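# Three arms pass a ball through gutters into a roofed box

## Task

Get the ball out of the gutter it starts in and into the box that stands at a different arm; the box has a roof and one open side. Moving, lifting, rotating or tipping the box beyond a small amount counts as failure. Pouring the ball from one gutter into another and then into the box is allowed. If the ball drops noticeably below the table tops while no robot is carrying it, the task fails. A gutter only holds the ball while its open end is raised above the other end; if its handle is held vertically the ball rolls out. Arm bases (metres, and heading in degrees counter-clockwise from +x): arm1 x=-1.71 y=+0.53 z=+0.95 facing -11; arm2 x=+0.00 y=+0.16 z=+0.91 facing -90; arm3 x=+1.71 y=+0.25 z=+0.86 facing -170. At the end, open the grippers and pull the arms away; a result that only stays put because a robot holds it does not count. Nothing may be knocked or placed outside the work area.

## Robot and tools

Setup. Three identical i2rt Big YAM arms, named arm1, arm2 and arm3, each with six revolute joints, a two-finger gripper and a wrist camera. Fixed room cameras: cam_end_1, cam_end_2, cam_gap_1, cam_gap_2, cam_side, cam_top. Wrist cameras: arm1_cam_wrist, arm2_cam_wrist, arm3_cam_wrist. Loose objects may occasionally get a brief shove from outside.

Frame. Every position is in one shared scene frame with its origin on the floor and +z upward. "hand" is the point halfway between the fingertips; its z axis runs along the fingers and the fingers close along its y axis. Reach is roughly 1.0 m from the joint1 axis.

execute_actions. Argument "actions" is a list holding zero or one action. An action is an object keyed by robot name ("arm1", "arm2", "arm3"); each holds "joints", an object mapping joint names to absolute targets (not offsets from the current reading). Each robot gets its own object; you may name any subset of joints. Units and ranges: joint1_rad -2.879 to 2.879 (turn about the base, positive counter-clockwise seen from above, 0 = the base's facing direction); joint2_rad 0 to 3.141 (shoulder, 0 = upper arm pointing back about level, increasing lifts it up and over to the front); joint3_rad 0 to 3.019 (elbow, 0 = folded, increasing opens); joint4_rad -1.692 to 1.57 (hand pitch, positive tilts fingers up); joint5_rad -1.57 to 1.57 (hand sideways swing, positive to the arm's right); joint6_rad -2.094 to 2.094 (hand roll, positive clockwise seen from behind the hand); gripper_m 0 to 0.093 metres, the fingertip gap. Tolerances for counting a joint as arrived: ±0.045, ±0.14, ±0.09, ±0.055, ±0.03, ±0.035 rad and ±0.003 m. All motions in one action start at once and may finish at different times; joints run at different speeds, so the hand can sweep a wide path. One action is capped at 15 s. Argument "cameras" lists which images to return; omitted, null or ["all"] gives all, [] gives none; an unknown name or key, or an out-of-range value, rejects the whole call and nothing moves. An empty actions list only reports state and images. Example: {"arm1": {"joints": {"gripper_m": 0.05}}, "arm2": {"joints": {"joint1_rad": 0.3}}}.

wait: "seconds" 0 to 10; commands nothing, returns state and images like an empty action. zoom_image: "camera" plus "region" [x0, y0, x1, y1] in pixels of that camera's latest full image, top-left origin, at most 504 by 504. read_manual: only gives licence texts. finished_scene: "scene" number; ends the scene irreversibly and reports success, so call it only after the ball sits in the box and the arms are released and clear. Answering without any tool call also ends things.

Reading results. The "pictures" line names the cameras in image order. joint_status tells how each commanded joint ended: "off_target" means it stopped short and may keep pushing; after "contact_stop" or "time_out" the joint mostly holds where it stopped, though a timed-out joint may keep a nearby target and keep pushing, as listed under on_its_own. on_its_own covers what the call did not command; its "held at" is the target, not the current angle. "joint command not followed" (with a "cause:" line) means a safety check blocked that arm's joint targets, usually self- or arm-to-arm clearance; the gripper part still runs, and blocked targets can be retried automatically later. Joints left out of an action may still be driving toward earlier targets. To relieve a pushing joint, command it to its reported position. Tiny target changes may produce no movement. MOTOR HOT appears from 85 °C; at 100 °C an OVER-TEMPERATURE FAULT drops that arm and its joints show "limit_stop_at_motor_heat" (resend targets afterwards). Holding loads, even while you think, heats motors. If a result reports a stop, later motion calls in that same reply are skipped.

Cameras. Calibration lines give OpenCV-style K, distortion D and T_world_to_cam per camera; fixed cameras can be a few degrees and millimetres off, and wrist camera poses depend on reported joint angles, so treat them as approximate.

Cautions. Arms do not halt on contact and can press hard; avoid jamming into tables, gutters or the box. Two robots pressing together ends the run; the clearance check ignores fingers, gripper housings and wrist cameras and may react late, so keep arms apart. Objects touching robots do not count as collisions. Avoid dropping the ball, slamming, slipping, or pushing anything off the work area; keep gutters tilted with the open end high until you mean to pour, and keep the box still. The scene keeps running while you compose replies, with the robots holding the last command, so keep loads short.

Each tool is called after "Emit:" as name([rows], argument=value, ...), one row to a line, values as JSON.

## Session

Emit:
execute_actions(actions=[])

Scene clock: 0.00 s.
arm1.joint_positions: joint1_rad=+0.759 joint2_rad=+0.480 joint3_rad=+1.319 joint4_rad=-1.342 joint5_rad=+0.237 joint6_rad=+0.103 gripper_m=+0.095
arm1.joint_status: not commanded
arm1.hand: x=-1.5383 y=+0.5910 z=+1.4800 quat_wxyz=(-0.511, +0.137, -0.845, -0.074) (m; scene frame)
arm2.joint_positions: joint1_rad=-0.189 joint2_rad=+0.447 joint3_rad=+1.689 joint4_rad=-1.207 joint5_rad=-0.180 joint6_rad=-0.732 gripper_m=+0.094
arm2.joint_status: not commanded
arm2.hand: x=+0.0073 y=+0.0767 z=+1.6324 quat_wxyz=(-0.290, -0.289, -0.636, +0.655) (m; scene frame)
arm3.joint_positions: joint1_rad=-0.388 joint2_rad=+0.634 joint3_rad=+1.463 joint4_rad=-1.465 joint5_rad=+0.166 joint6_rad=-0.197 gripper_m=+0.095
arm3.joint_status: not commanded
arm3.hand: x=+1.5222 y=+0.3210 z=+1.4111 quat_wxyz=(+0.167, -0.886, +0.042, +0.431) (m; scene frame)
pictures: arm1_cam_wrist, arm2_cam_wrist, arm3_cam_wrist, cam_end_1, cam_end_2, cam_gap_1, cam_gap_2, cam_side, cam_top
Images, in order (width x height): arm1_cam_wrist 504x504, arm2_cam_wrist 504x504, arm3_cam_wrist 504x504, cam_end_1 896x504, cam_end_2 896x504, cam_gap_1 896x504, cam_gap_2 896x504, cam_side 896x504, cam_top 896x504.

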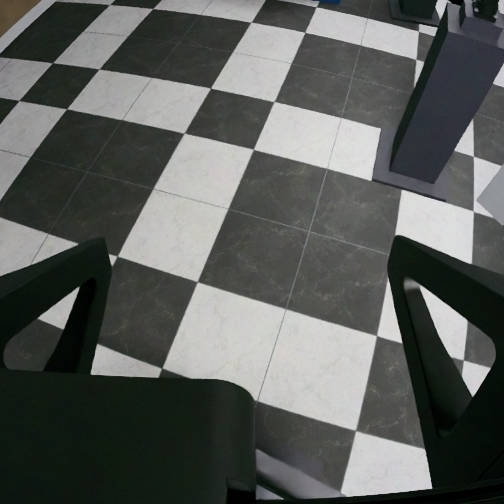

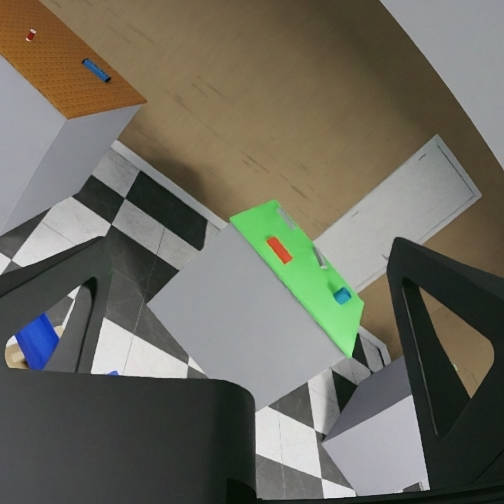

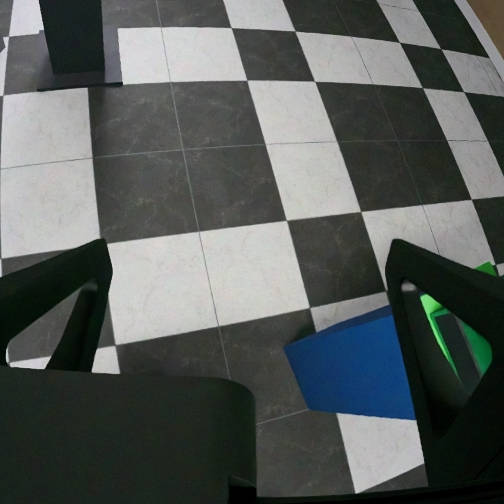

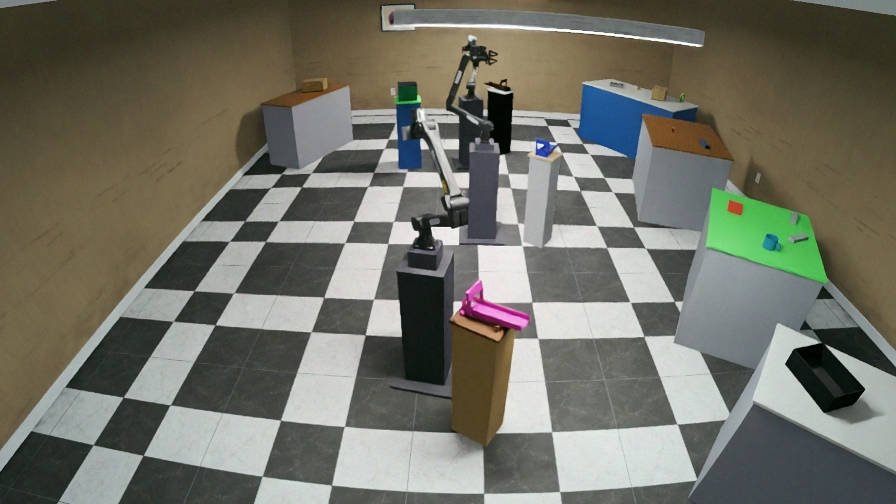

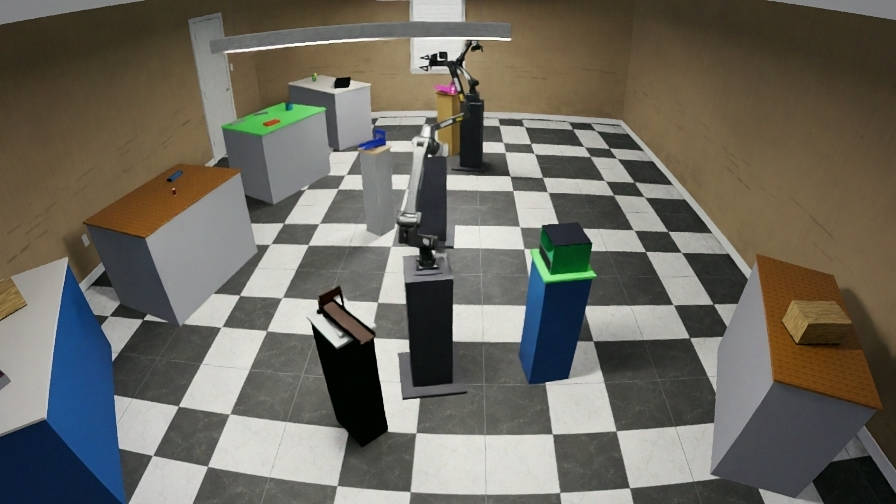

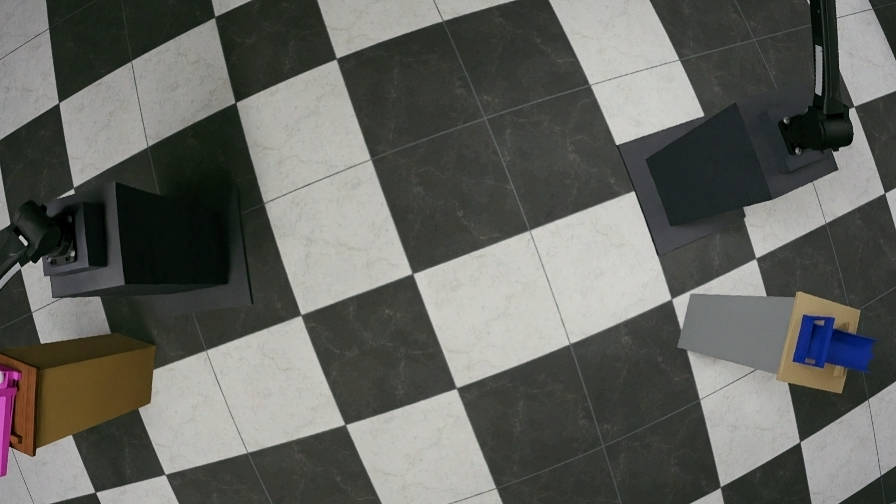

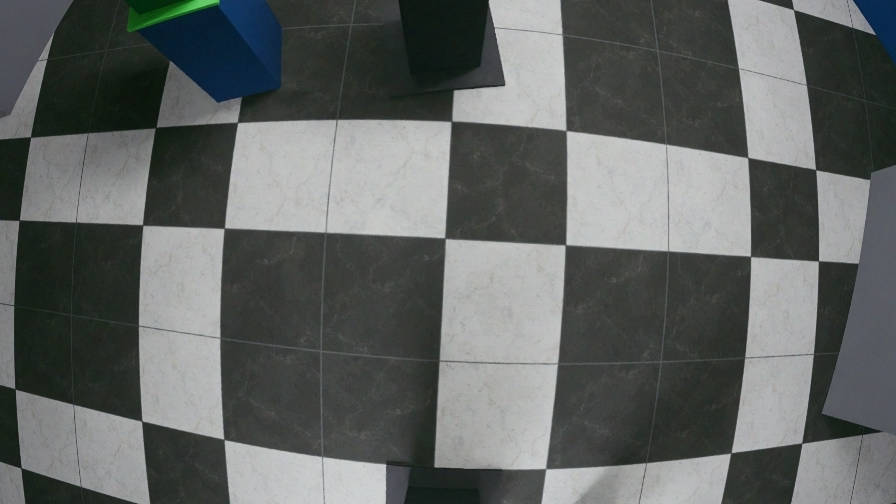

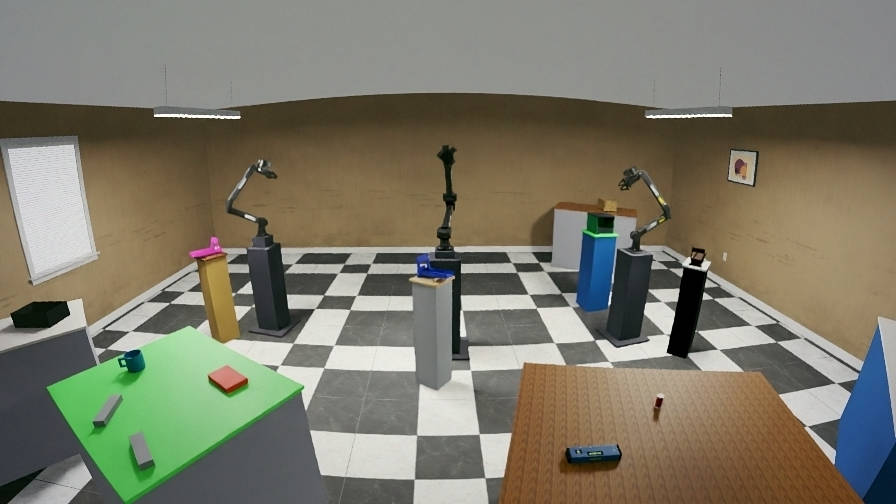

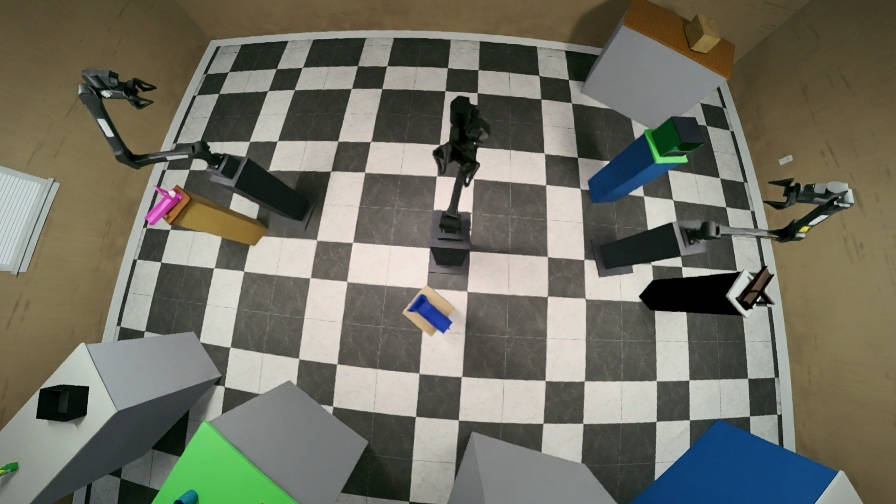

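Emit:
zoom_image(camera="cam_end_1", region=[430, 265, 550, 355])

Emit:
zoom_image(camera="cam_top", region=[130, 170, 210, 240])

Emit:
zoom_image(camera="cam_gap_1", region=[750, 270, 896, 410])

Emit:
zoom_image(camera="cam_side", region=[395, 240, 475, 300])

Emit:
zoom_image(camera="cam_end_2", region=[290, 270, 400, 360])

Emit:
zoom_image(camera="cam_end_2", region=[510, 210, 620, 300])

Emit:
zoom_image(camera="cam_side", region=[560, 190, 740, 290])

Region (430, 265, 550, 355) of cam_end_1's 896x504 image, scaled by 4.200, with more detail than that image has; it fills the top 378 rows of this view, and the rest is white.

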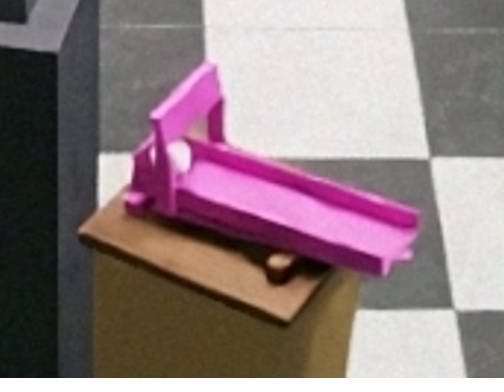

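Region (130, 170, 210, 240) of cam_top's 896x504 image, scaled by 6.300, with more detail than that image has; it fills the top 441 rows of this view, and the rest is white.

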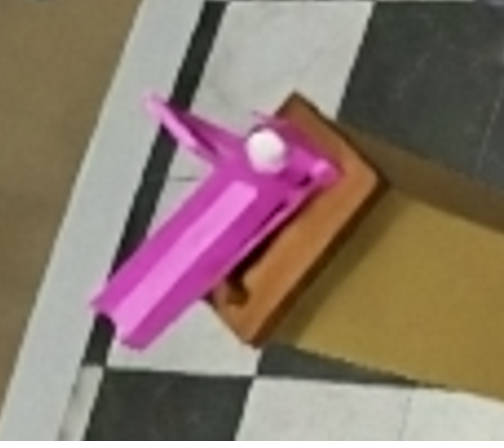

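Region (750, 270, 896, 410) of cam_gap_1's 896x504 image, scaled by 3.452, with more detail than that image has; it fills the top 483 rows of this view, and the rest is white.

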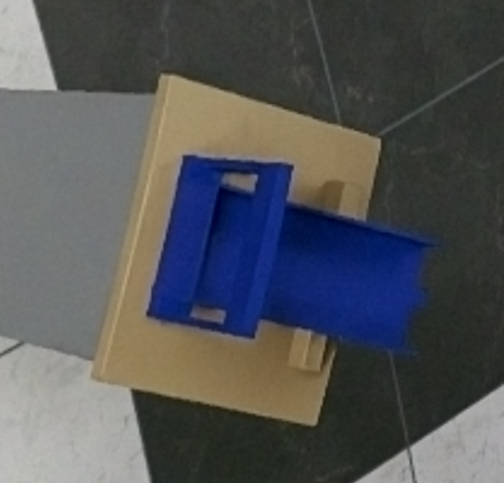

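Region (395, 240, 475, 300) of cam_side's 896x504 image, scaled by 6.300, with more detail than that image has; it fills the top 378 rows of this view, and the rest is white.

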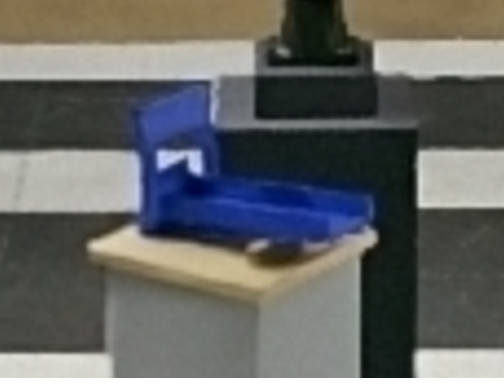

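Region (290, 270, 400, 360) of cam_end_2's 896x504 image, scaled by 4.582, with more detail than that image has; it fills the top 412 rows of this view, and the rest is white.

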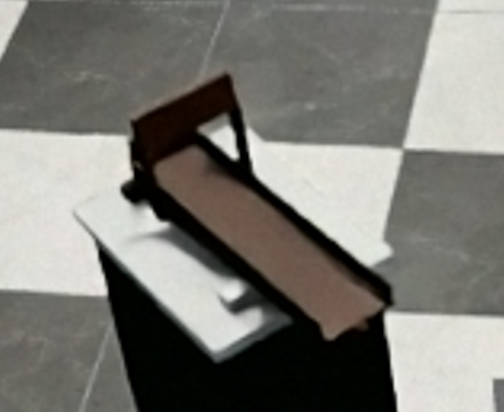

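Region (510, 210, 620, 300) of cam_end_2's 896x504 image, scaled by 4.582, with more detail than that image has; it fills the top 412 rows of this view, and the rest is white.

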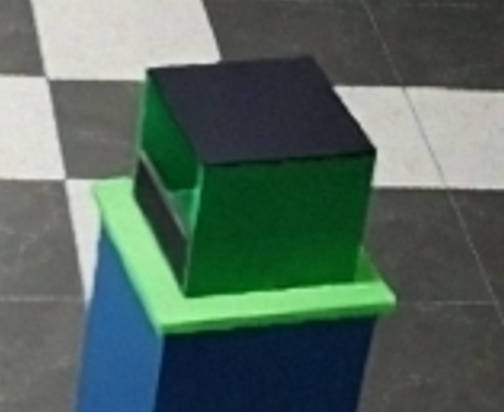

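Region (560, 190, 740, 290) of cam_side's 896x504 image, scaled by 2.800, with more detail than that image has.

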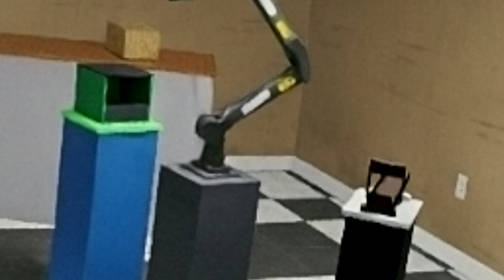

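Emit:
zoom_image(camera="cam_top", region=[395, 280, 465, 345])

Emit:
zoom_image(camera="cam_top", region=[715, 255, 785, 325])

Emit:
zoom_image(camera="cam_side", region=[180, 225, 250, 275])

Emit:
zoom_image(camera="cam_top", region=[635, 105, 715, 175])

Region (395, 280, 465, 345) of cam_top's 896x504 image, scaled by 7.200, with more detail than that image has; it fills the top 468 rows of this view, and the rest is white.

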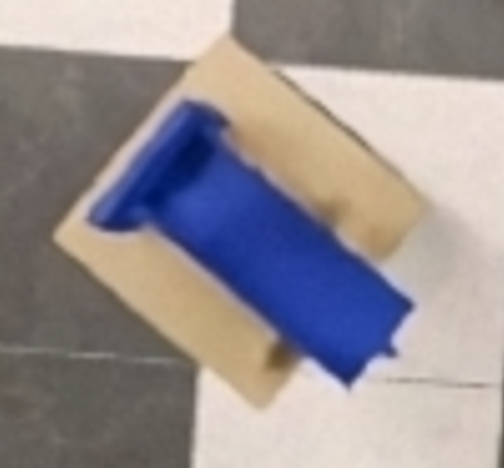

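Region (715, 255, 785, 325) of cam_top's 896x504 image, scaled by 7.200, with more detail than that image has.

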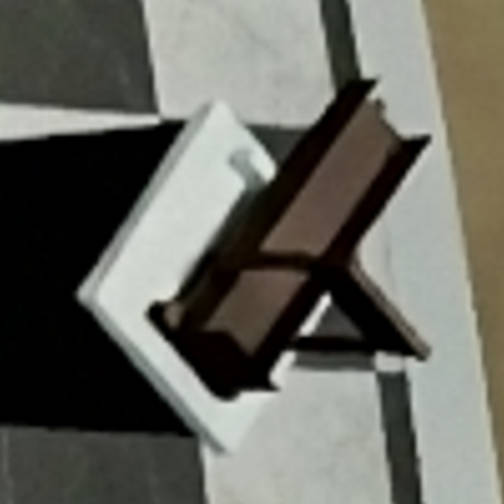

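Region (180, 225, 250, 275) of cam_side's 896x504 image, scaled by 7.200, with more detail than that image has; it fills the top 360 rows of this view, and the rest is white.

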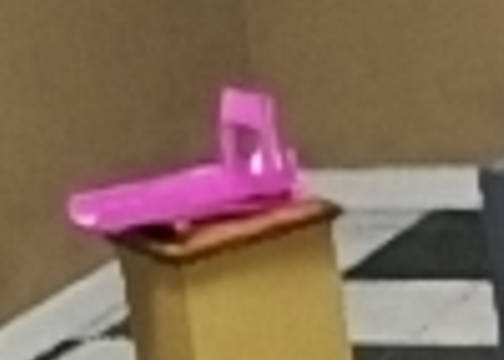

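Region (635, 105, 715, 175) of cam_top's 896x504 image, scaled by 6.300, with more detail than that image has; it fills the top 441 rows of this view, and the rest is white.

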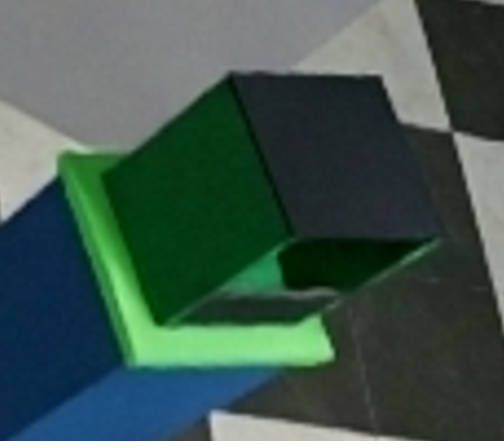

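Emit:
execute_actions([
  {"arm1":{"joints":{"joint1_rad":-2.43,"joint2_rad":1.62,"joint3_rad":1.44,"joint4_rad":-1.39,"joint5_rad":0,"joint6_rad":1.12,"gripper_m":0.06}},"arm2":{"joints":{"joint1_rad":-0.36,"joint2_rad":1.607,"joint3_rad":1.448,"joint4_rad":-1.41,"joint5_rad":0,"joint6_rad":0.25,"gripper_m":0.06}},"arm3":{"joints":{"joint1_rad":2.15,"joint2_rad":1.93,"joint3_rad":1.994,"joint4_rad":-1.635,"joint5_rad":0,"joint6_rad":0,"gripper_m":0.06}}},
], cameras=["arm1_cam_wrist","arm2_cam_wrist","arm3_cam_wrist","cam_end_1","cam_end_2","cam_side"])

Scene clock: 12.57 s.
arm1.joint_positions: joint1_rad=-2.437 joint2_rad=+1.634 joint3_rad=+1.427 joint4_rad=-1.384 joint5_rad=+0.000 joint6_rad=+1.112 gripper_m=+0.060
arm1.joint_status: all done
arm1.hand: x=-2.1349 y=+0.2917 z=+1.1240 quat_wxyz=(+0.011, -0.956, +0.294, -0.006) (m; scene frame)
arm2.joint_positions: joint1_rad=-0.352 joint2_rad=+1.601 joint3_rad=+1.448 joint4_rad=-1.402 joint5_rad=-0.002 joint6_rad=+0.237 gripper_m=+0.060
arm2.joint_status: all done
arm2.hand: x=-0.1686 y=-0.2912 z=+1.1042 quat_wxyz=(-0.005, -0.882, -0.472, -0.002) (m; scene frame)
arm3.joint_positions: joint1_rad=+2.156 joint2_rad=+1.961 joint3_rad=+1.957 joint4_rad=-1.628 joint5_rad=-0.001 joint6_rad=-0.008 gripper_m=+0.060
arm3.joint_status: all done
arm3.hand: x=+2.1301 y=-0.1775 z=+1.0593 quat_wxyz=(+0.036, -0.388, -0.921, -0.014) (m; scene frame)
pictures: arm1_cam_wrist, arm2_cam_wrist, arm3_cam_wrist, cam_end_1, cam_end_2, cam_side
camera_calibration (this result's frames):
arm1_cam_wrist: T_world_to_cam=[[0.55987, 0.828157, 0.0264789, 0.92144], [0.659594, -0.4648, 0.590675, 0.891567], [0.501479, -0.313236, -0.806475, 2.18991], [0, 0, 0, 1]] pos_world=[-2.20215, 0.337261, 1.21508]
arm2_cam_wrist: T_world_to_cam=[[-0.826857, 0.562384, -0.00570809, 0.0267181], [0.454095, 0.673563, 0.58319, -0.365995], [0.331821, 0.479623, -0.812316, 1.21238], [0, 0, 0, 1]] pos_world=[-0.214004, -0.349988, 1.19843]
arm3_cam_wrist: T_world_to_cam=[[-0.715913, -0.697998, 0.0163558, 1.37869], [-0.530737, 0.559281, 0.636807, 0.55871], [-0.453638, 0.447218, -0.770849, 1.98296], [0, 0, 0, 1]] pos_world=[2.1831, -0.236967, 1.15023]
Images, in order (width x height): arm1_cam_wrist 504x504, arm2_cam_wrist 504x504, arm3_cam_wrist 504x504, cam_end_1 896x504, cam_end_2 896x504, cam_side 896x504.

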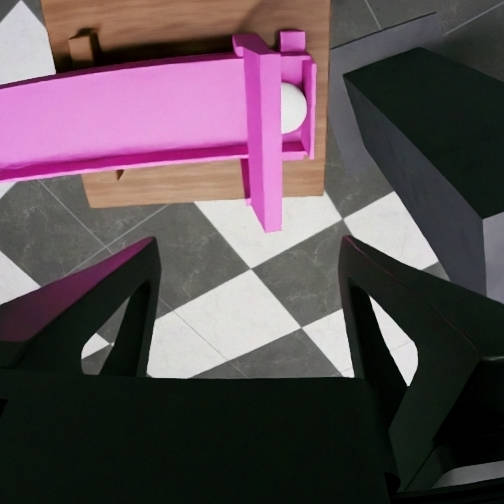

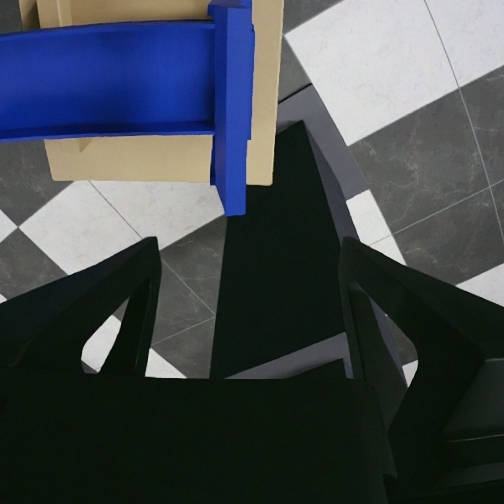

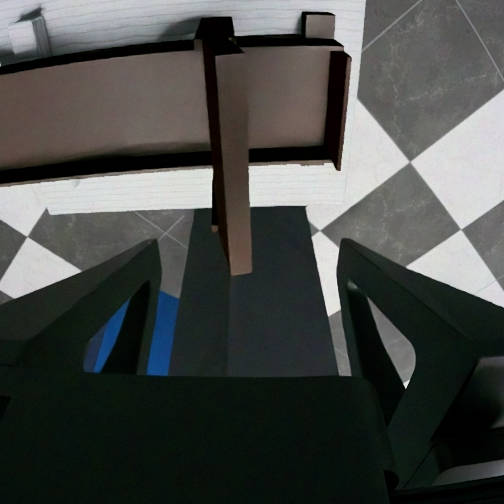

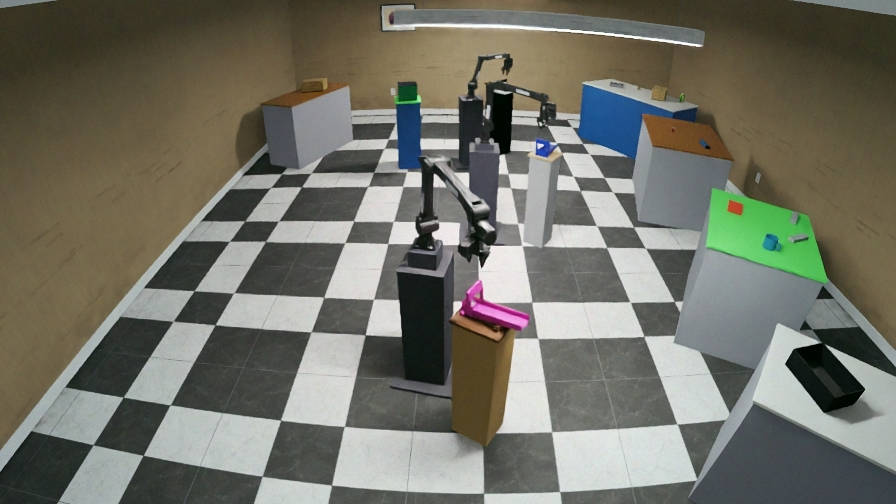

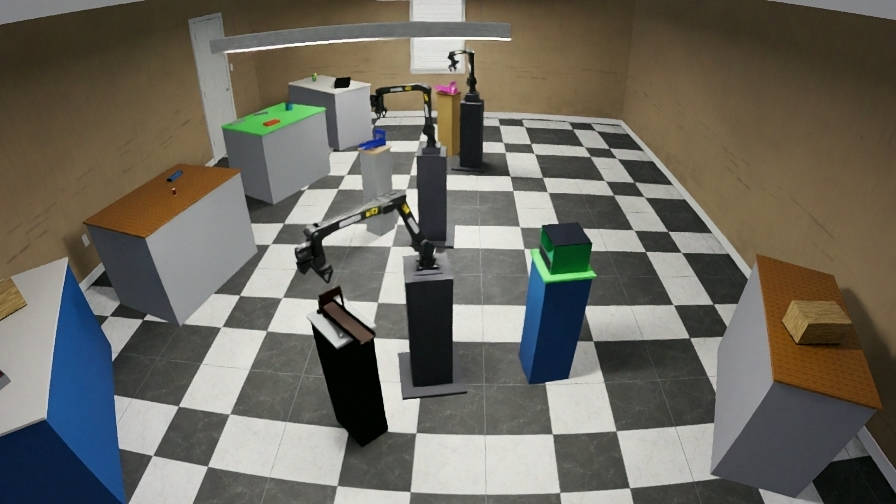

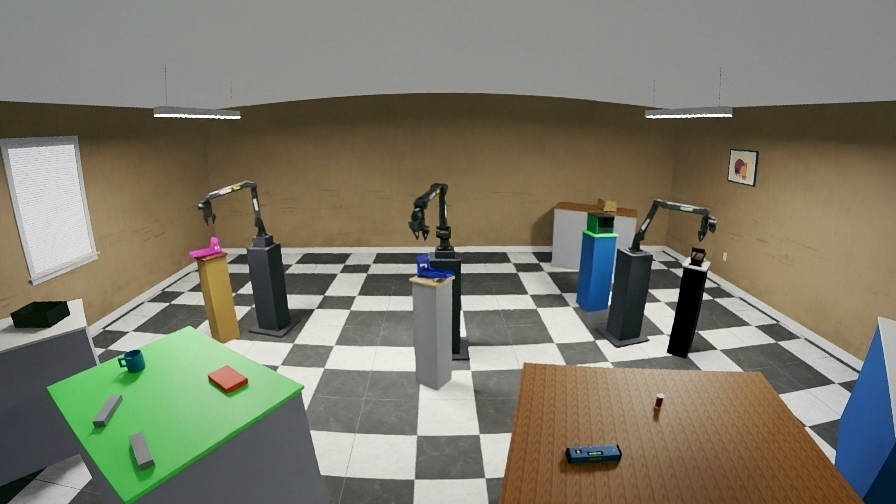

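Emit:
execute_actions([
  {"arm1":{"joints":{"joint1_rad":-2.48,"joint2_rad":1.535,"joint3_rad":1.105,"joint4_rad":-0.947,"joint5_rad":-0.087,"joint6_rad":1.065}},"arm2":{"joints":{"joint1_rad":-0.425,"joint2_rad":1.649,"joint3_rad":1.30,"joint4_rad":-1.171,"joint5_rad":-0.194,"joint6_rad":0.17}},"arm3":{"joints":{"joint1_rad":2.09,"joint2_rad":1.855,"joint3_rad":1.715,"joint4_rad":-1.386,"joint5_rad":-0.2,"joint6_rad":-0.07}}},
], cameras=["arm1_cam_wrist","arm2_cam_wrist","arm3_cam_wrist","cam_end_1","cam_end_2","cam_side"])

Emit:
zoom_image(camera="cam_end_1", region=[430, 225, 570, 345])

Emit:
zoom_image(camera="cam_side", region=[385, 200, 475, 300])

Emit:
zoom_image(camera="cam_end_2", region=[280, 240, 400, 350])

Scene clock: 18.53 s.
arm1.joint_positions: joint1_rad=-2.479 joint2_rad=+1.541 joint3_rad=+1.098 joint4_rad=-0.958 joint5_rad=-0.083 joint6_rad=+1.073 gripper_m=+0.060
arm1.joint_status: all done
arm1.hand: x=-2.1221 y=+0.3053 z=+1.0498 quat_wxyz=(-0.085, -0.953, +0.291, +0.032) (m; scene frame)
arm2.joint_positions: joint1_rad=-0.427 joint2_rad=+1.645 joint3_rad=+1.301 joint4_rad=-1.181 joint5_rad=-0.192 joint6_rad=+0.184 gripper_m=+0.060
arm2.joint_status: all done
arm2.hand: x=-0.1741 y=-0.2955 z=+1.0332 quat_wxyz=(-0.088, -0.882, -0.461, -0.048) (m; scene frame)
arm3.joint_positions: joint1_rad=+2.083 joint2_rad=+1.857 joint3_rad=+1.696 joint4_rad=-1.395 joint5_rad=-0.197 joint6_rad=-0.060 gripper_m=+0.060
arm3.joint_status: all done
arm3.hand: x=+2.1093 y=-0.1686 z=+1.0230 quat_wxyz=(-0.043, -0.396, -0.913, -0.086) (m; scene frame)
pictures: arm1_cam_wrist, arm2_cam_wrist, arm3_cam_wrist, cam_end_1, cam_end_2, cam_side
camera_calibration (this result's frames):
arm1_cam_wrist: T_world_to_cam=[[0.546168, 0.818414, -0.178602, 1.09422], [0.736911, -0.368037, 0.567019, 1.09271], [0.398324, -0.441302, -0.804108, 1.94561], [0, 0, 0, 1]] pos_world=[-2.17784, 0.365231, 1.14032]
arm2_cam_wrist: T_world_to_cam=[[-0.799844, 0.567324, -0.195942, 0.226883], [0.373709, 0.72618, 0.577065, -0.311258], [0.469672, 0.388337, -0.792845, 1.13545], [0, 0, 0, 1]] pos_world=[-0.235497, -0.343622, 1.1243]
arm3_cam_wrist: T_world_to_cam=[[-0.719703, -0.671495, -0.176414, 1.58026], [-0.635252, 0.53437, 0.557587, 0.863127], [-0.280147, 0.513364, -0.811157, 1.62806], [0, 0, 0, 1]] pos_world=[2.14172, -0.235878, 1.11813]
Images, in order (width x height): arm1_cam_wrist 504x504, arm2_cam_wrist 504x504, arm3_cam_wrist 504x504, cam_end_1 896x504, cam_end_2 896x504, cam_side 896x504.

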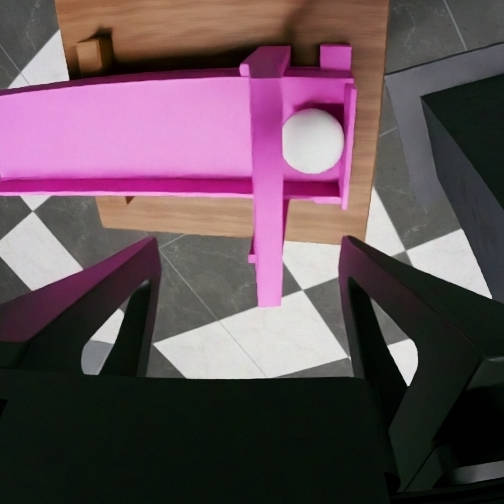

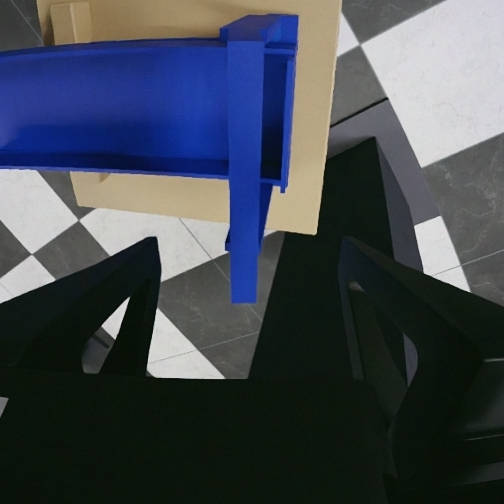

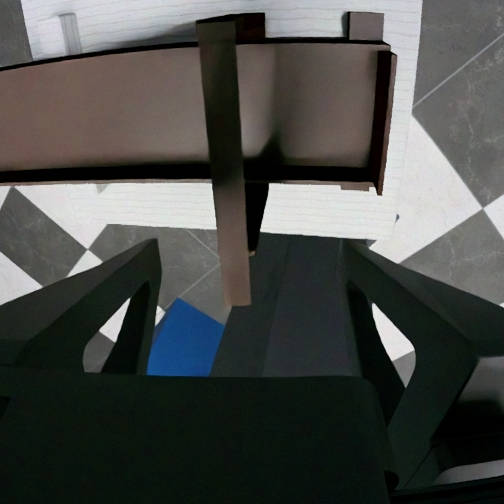

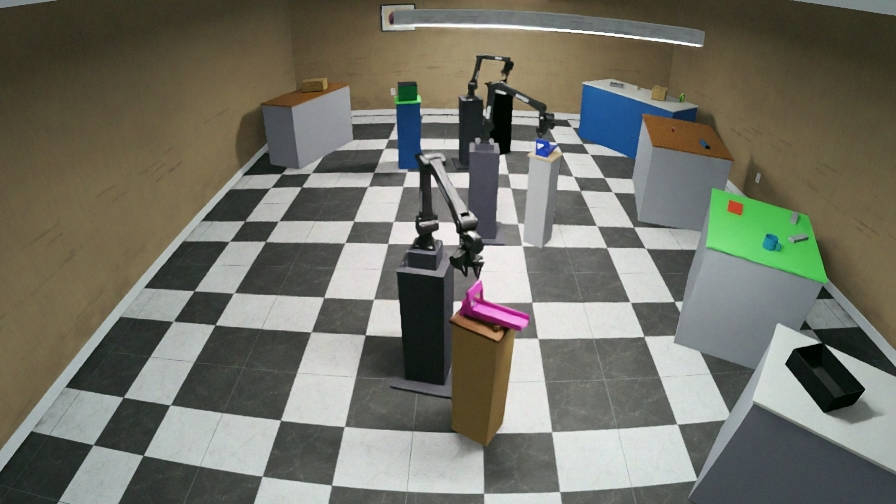

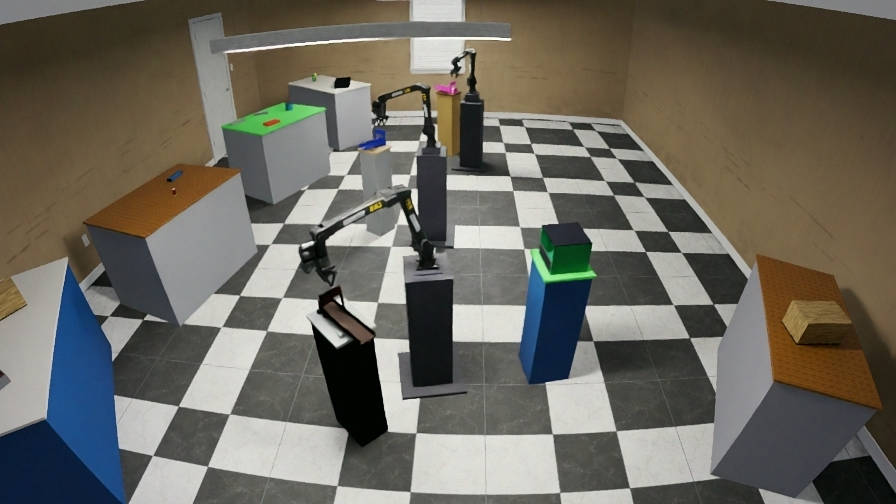

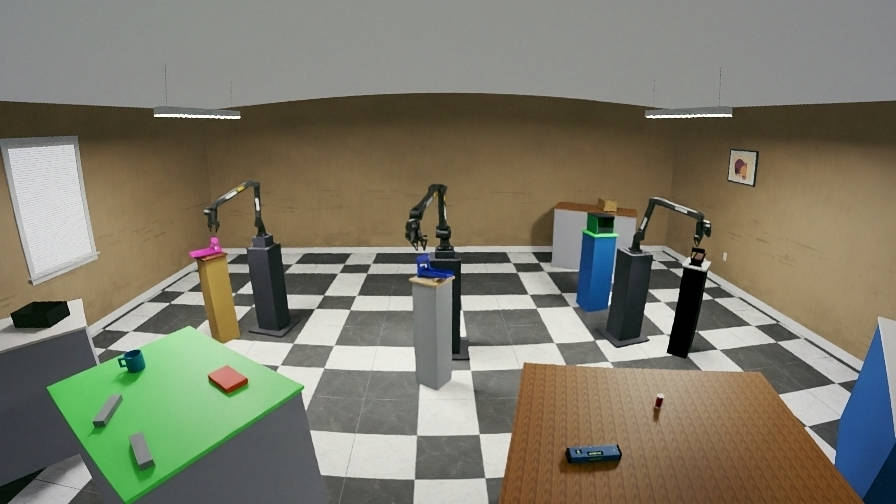

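Region (430, 225, 570, 345) of cam_end_1's 896x504 image, scaled by 3.600, with more detail than that image has; it fills the top 432 rows of this view, and the rest is white.

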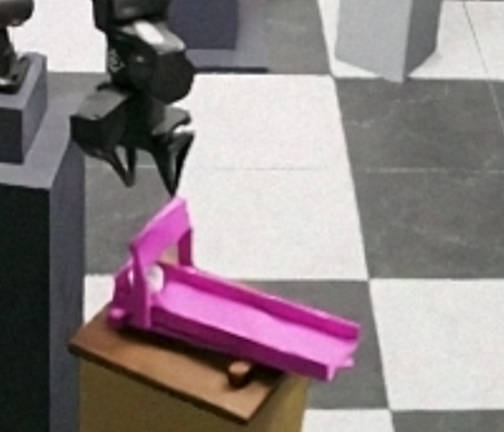

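Region (385, 200, 475, 300) of cam_side's 896x504 image, scaled by 5.040, with more detail than that image has; it fills the left 454 columns of this view, and the rest is white.

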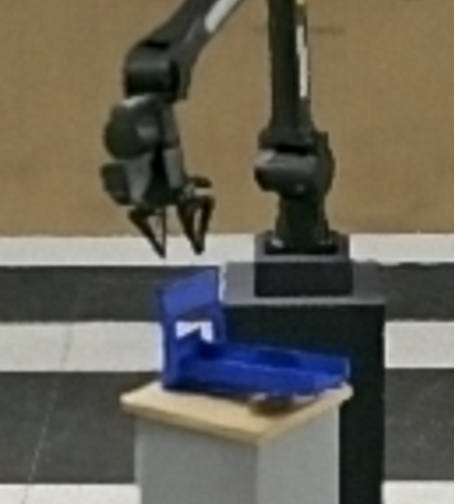

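Region (280, 240, 400, 350) of cam_end_2's 896x504 image, scaled by 4.200, with more detail than that image has; it fills the top 462 rows of this view, and the rest is white.

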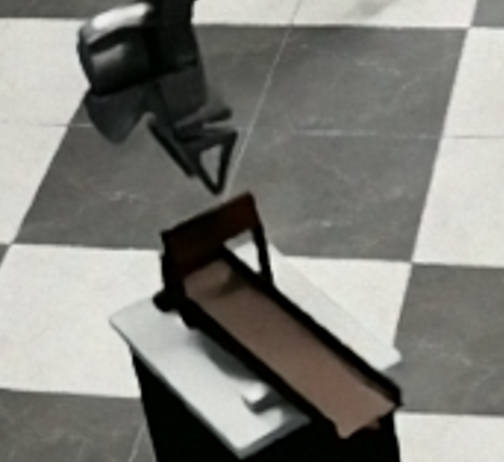

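Emit:
execute_actions([
  {"arm1":{"joints":{"joint1_rad":-2.468,"joint2_rad":1.66,"joint3_rad":1.04,"joint4_rad":-0.785,"joint5_rad":-0.07,"joint6_rad":1.08}},"arm2":{"joints":{"joint1_rad":-0.385,"joint2_rad":1.728,"joint3_rad":1.207,"joint4_rad":-1.01,"joint5_rad":-0.15,"joint6_rad":0.235}},"arm3":{"joints":{"joint1_rad":2.135,"joint2_rad":1.90,"joint3_rad":1.595,"joint4_rad":-1.225,"joint5_rad":-0.15,"joint6_rad":-0.06}}},
], cameras=["arm1_cam_wrist","arm2_cam_wrist","arm3_cam_wrist","cam_end_1","cam_end_2"])

Emit:
zoom_image(camera="cam_end_1", region=[430, 245, 550, 345])

Emit:
zoom_image(camera="cam_end_2", region=[280, 250, 400, 350])

Emit:
zoom_image(camera="cam_end_1", region=[510, 110, 580, 170])

Scene clock: 24.07 s.
arm1.joint_positions: joint1_rad=-2.478 joint2_rad=+1.673 joint3_rad=+1.033 joint4_rad=-0.796 joint5_rad=-0.074 joint6_rad=+1.073 gripper_m=+0.060
arm1.joint_status: all done
arm1.hand: x=-2.1252 y=+0.3059 z=+0.9734 quat_wxyz=(-0.070, -0.954, +0.292, +0.024) (m; scene frame)
arm2.joint_positions: joint1_rad=-0.390 joint2_rad=+1.729 joint3_rad=+1.207 joint4_rad=-1.019 joint5_rad=-0.151 joint6_rad=+0.222 gripper_m=+0.060
arm2.joint_status: all done
arm2.hand: x=-0.1621 y=-0.2969 z=+0.9609 quat_wxyz=(-0.066, -0.884, -0.460, -0.045) (m; scene frame)
arm3.joint_positions: joint1_rad=+2.140 joint2_rad=+1.908 joint3_rad=+1.577 joint4_rad=-1.234 joint5_rad=-0.153 joint6_rad=-0.060 gripper_m=+0.060
arm3.joint_status: all done
arm3.hand: x=+2.1258 y=-0.1495 z=+0.9492 quat_wxyz=(-0.027, -0.371, -0.926, -0.069) (m; scene frame)
pictures: arm1_cam_wrist, arm2_cam_wrist, arm3_cam_wrist, cam_end_1, cam_end_2
camera_calibration (this result's frames):
arm1_cam_wrist: T_world_to_cam=[[0.551074, 0.821796, -0.144802, 1.05826], [0.721793, -0.382364, 0.576899, 1.10115], [0.418727, -0.422431, -0.803878, 1.92309], [0, 0, 0, 1]] pos_world=[-2.18323, 0.363744, 1.06391]
arm2_cam_wrist: T_world_to_cam=[[-0.803756, 0.574876, -0.153279, 0.183781], [0.390562, 0.704163, 0.592971, -0.292066], [0.448818, 0.416739, -0.7905, 1.07583], [0, 0, 0, 1]] pos_world=[-0.221068, -0.348331, 1.0518]
arm3_cam_wrist: T_world_to_cam=[[-0.685872, -0.715242, -0.134194, 1.47345], [-0.643491, 0.509967, 0.570835, 0.905836], [-0.339851, 0.477873, -0.810024, 1.6836], [0, 0, 0, 1]] pos_world=[2.16567, -0.212614, 1.0444]
Images, in order (width x height): arm1_cam_wrist 504x504, arm2_cam_wrist 504x504, arm3_cam_wrist 504x504, cam_end_1 896x504, cam_end_2 896x504.

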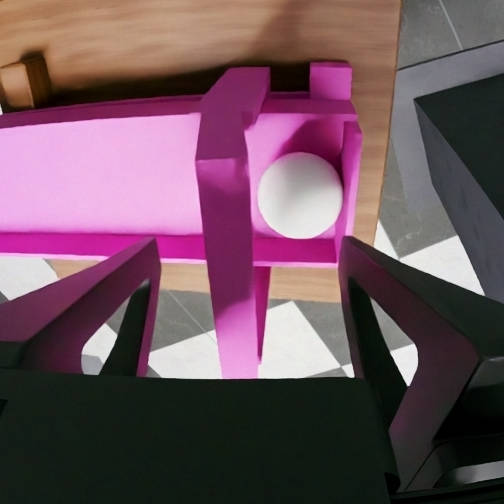

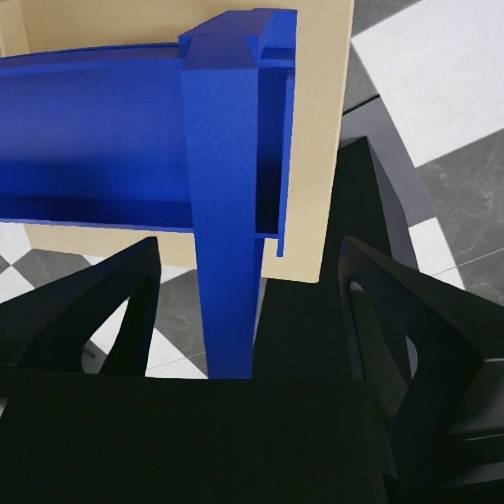

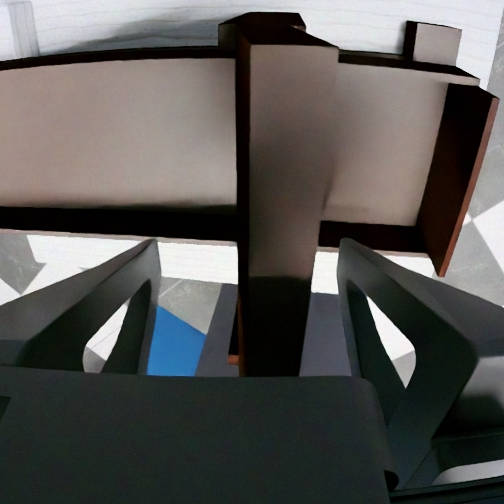

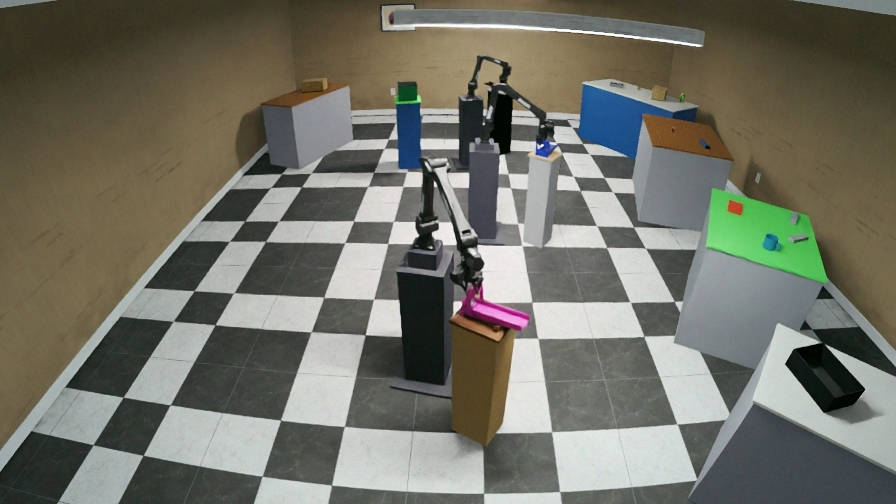

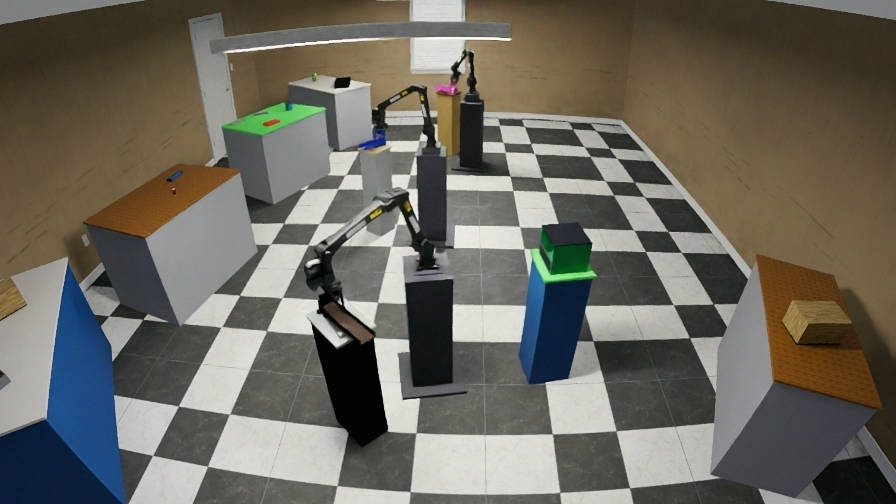

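Region (430, 245, 550, 345) of cam_end_1's 896x504 image, scaled by 4.200, with more detail than that image has.

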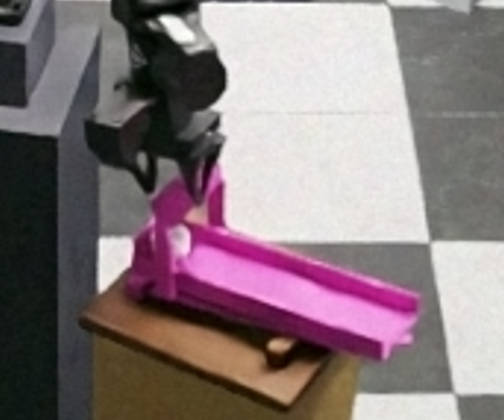

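Region (280, 250, 400, 350) of cam_end_2's 896x504 image, scaled by 4.200, with more detail than that image has.

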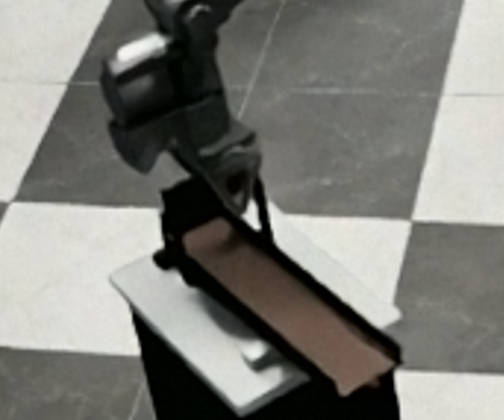

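Region (510, 110, 580, 170) of cam_end_1's 896x504 image, scaled by 7.200, with more detail than that image has; it fills the top 432 rows of this view, and the rest is white.

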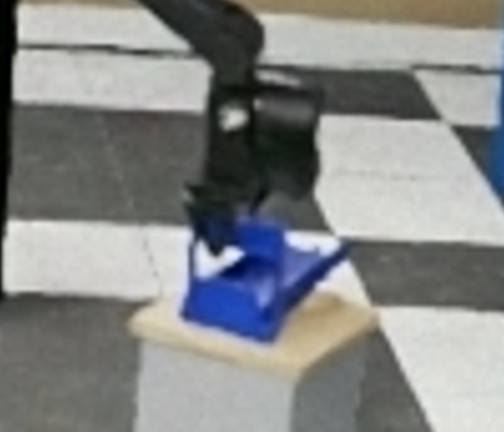

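Emit:
execute_actions([
  {"arm1":{"joints":{"joint1_rad":-2.462,"joint2_rad":1.695,"joint4_rad":-0.75}},"arm2":{"joints":{"joint1_rad":-0.375,"gripper_m":0.035}},"arm3":{"joints":{"joint1_rad":2.132,"gripper_m":0.035}}},
], cameras=["arm1_cam_wrist","arm2_cam_wrist","arm3_cam_wrist"])

Scene clock: 25.83 s.
arm1.joint_positions: joint1_rad=-2.470 joint2_rad=+1.686 joint3_rad=+1.033 joint4_rad=-0.761 joint5_rad=-0.073 joint6_rad=+1.073 gripper_m=+0.060
arm1.joint_status: all done
arm1.hand: x=-2.1296 y=+0.2995 z=+0.9684 quat_wxyz=(-0.077, -0.954, +0.287, +0.031) (m; scene frame)
arm2.joint_positions: joint1_rad=-0.387 joint2_rad=+1.729 joint3_rad=+1.207 joint4_rad=-1.019 joint5_rad=-0.151 joint6_rad=+0.222 gripper_m=+0.035
arm2.joint_status: all done
arm2.hand: x=-0.1607 y=-0.2974 z=+0.9609 quat_wxyz=(-0.066, -0.883, -0.462, -0.045) (m; scene frame)
arm3.joint_positions: joint1_rad=+2.140 joint2_rad=+1.908 joint3_rad=+1.577 joint4_rad=-1.234 joint5_rad=-0.153 joint6_rad=-0.060 gripper_m=+0.035
arm3.joint_status: all done
arm3.hand: x=+2.1258 y=-0.1495 z=+0.9492 quat_wxyz=(-0.027, -0.371, -0.926, -0.069) (m; scene frame)
pictures: arm1_cam_wrist, arm2_cam_wrist, arm3_cam_wrist
camera_calibration (this result's frames):
arm1_cam_wrist: T_world_to_cam=[[0.541582, 0.824815, -0.162384, 1.06108], [0.735368, -0.371236, 0.566937, 1.13996], [0.407335, -0.426455, -0.807598, 1.89874], [0, 0, 0, 1]] pos_world=[-2.18638, 0.357721, 1.05943]
arm2_cam_wrist: T_world_to_cam=[[-0.805282, 0.572727, -0.153313, 0.184342], [0.388645, 0.705194, 0.593006, -0.292311], [0.447746, 0.417953, -0.790468, 1.07557], [0, 0, 0, 1]] pos_world=[-0.219531, -0.348981, 1.05181]
arm3_cam_wrist: T_world_to_cam=[[-0.685872, -0.715242, -0.134194, 1.47345], [-0.643491, 0.509967, 0.570835, 0.905836], [-0.339851, 0.477873, -0.810024, 1.6836], [0, 0, 0, 1]] pos_world=[2.16567, -0.212614, 1.0444]
Images, in order (width x height): arm1_cam_wrist 504x504, arm2_cam_wrist 504x504, arm3_cam_wrist 504x504.

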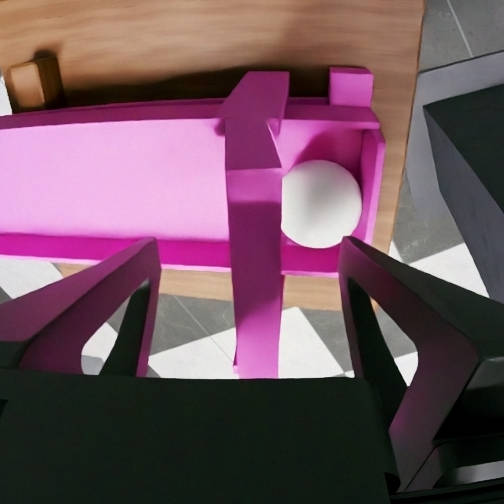

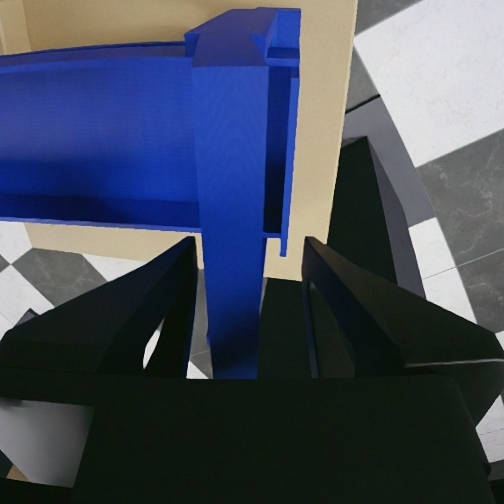

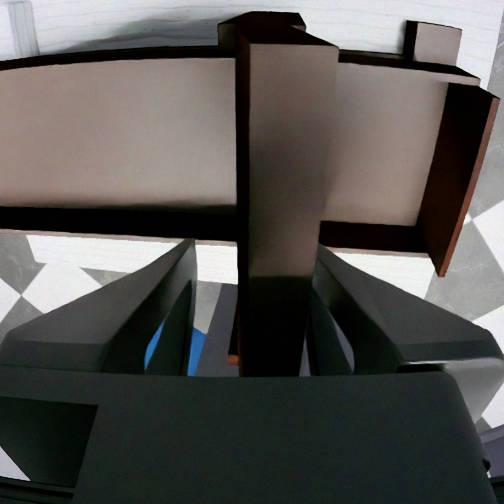

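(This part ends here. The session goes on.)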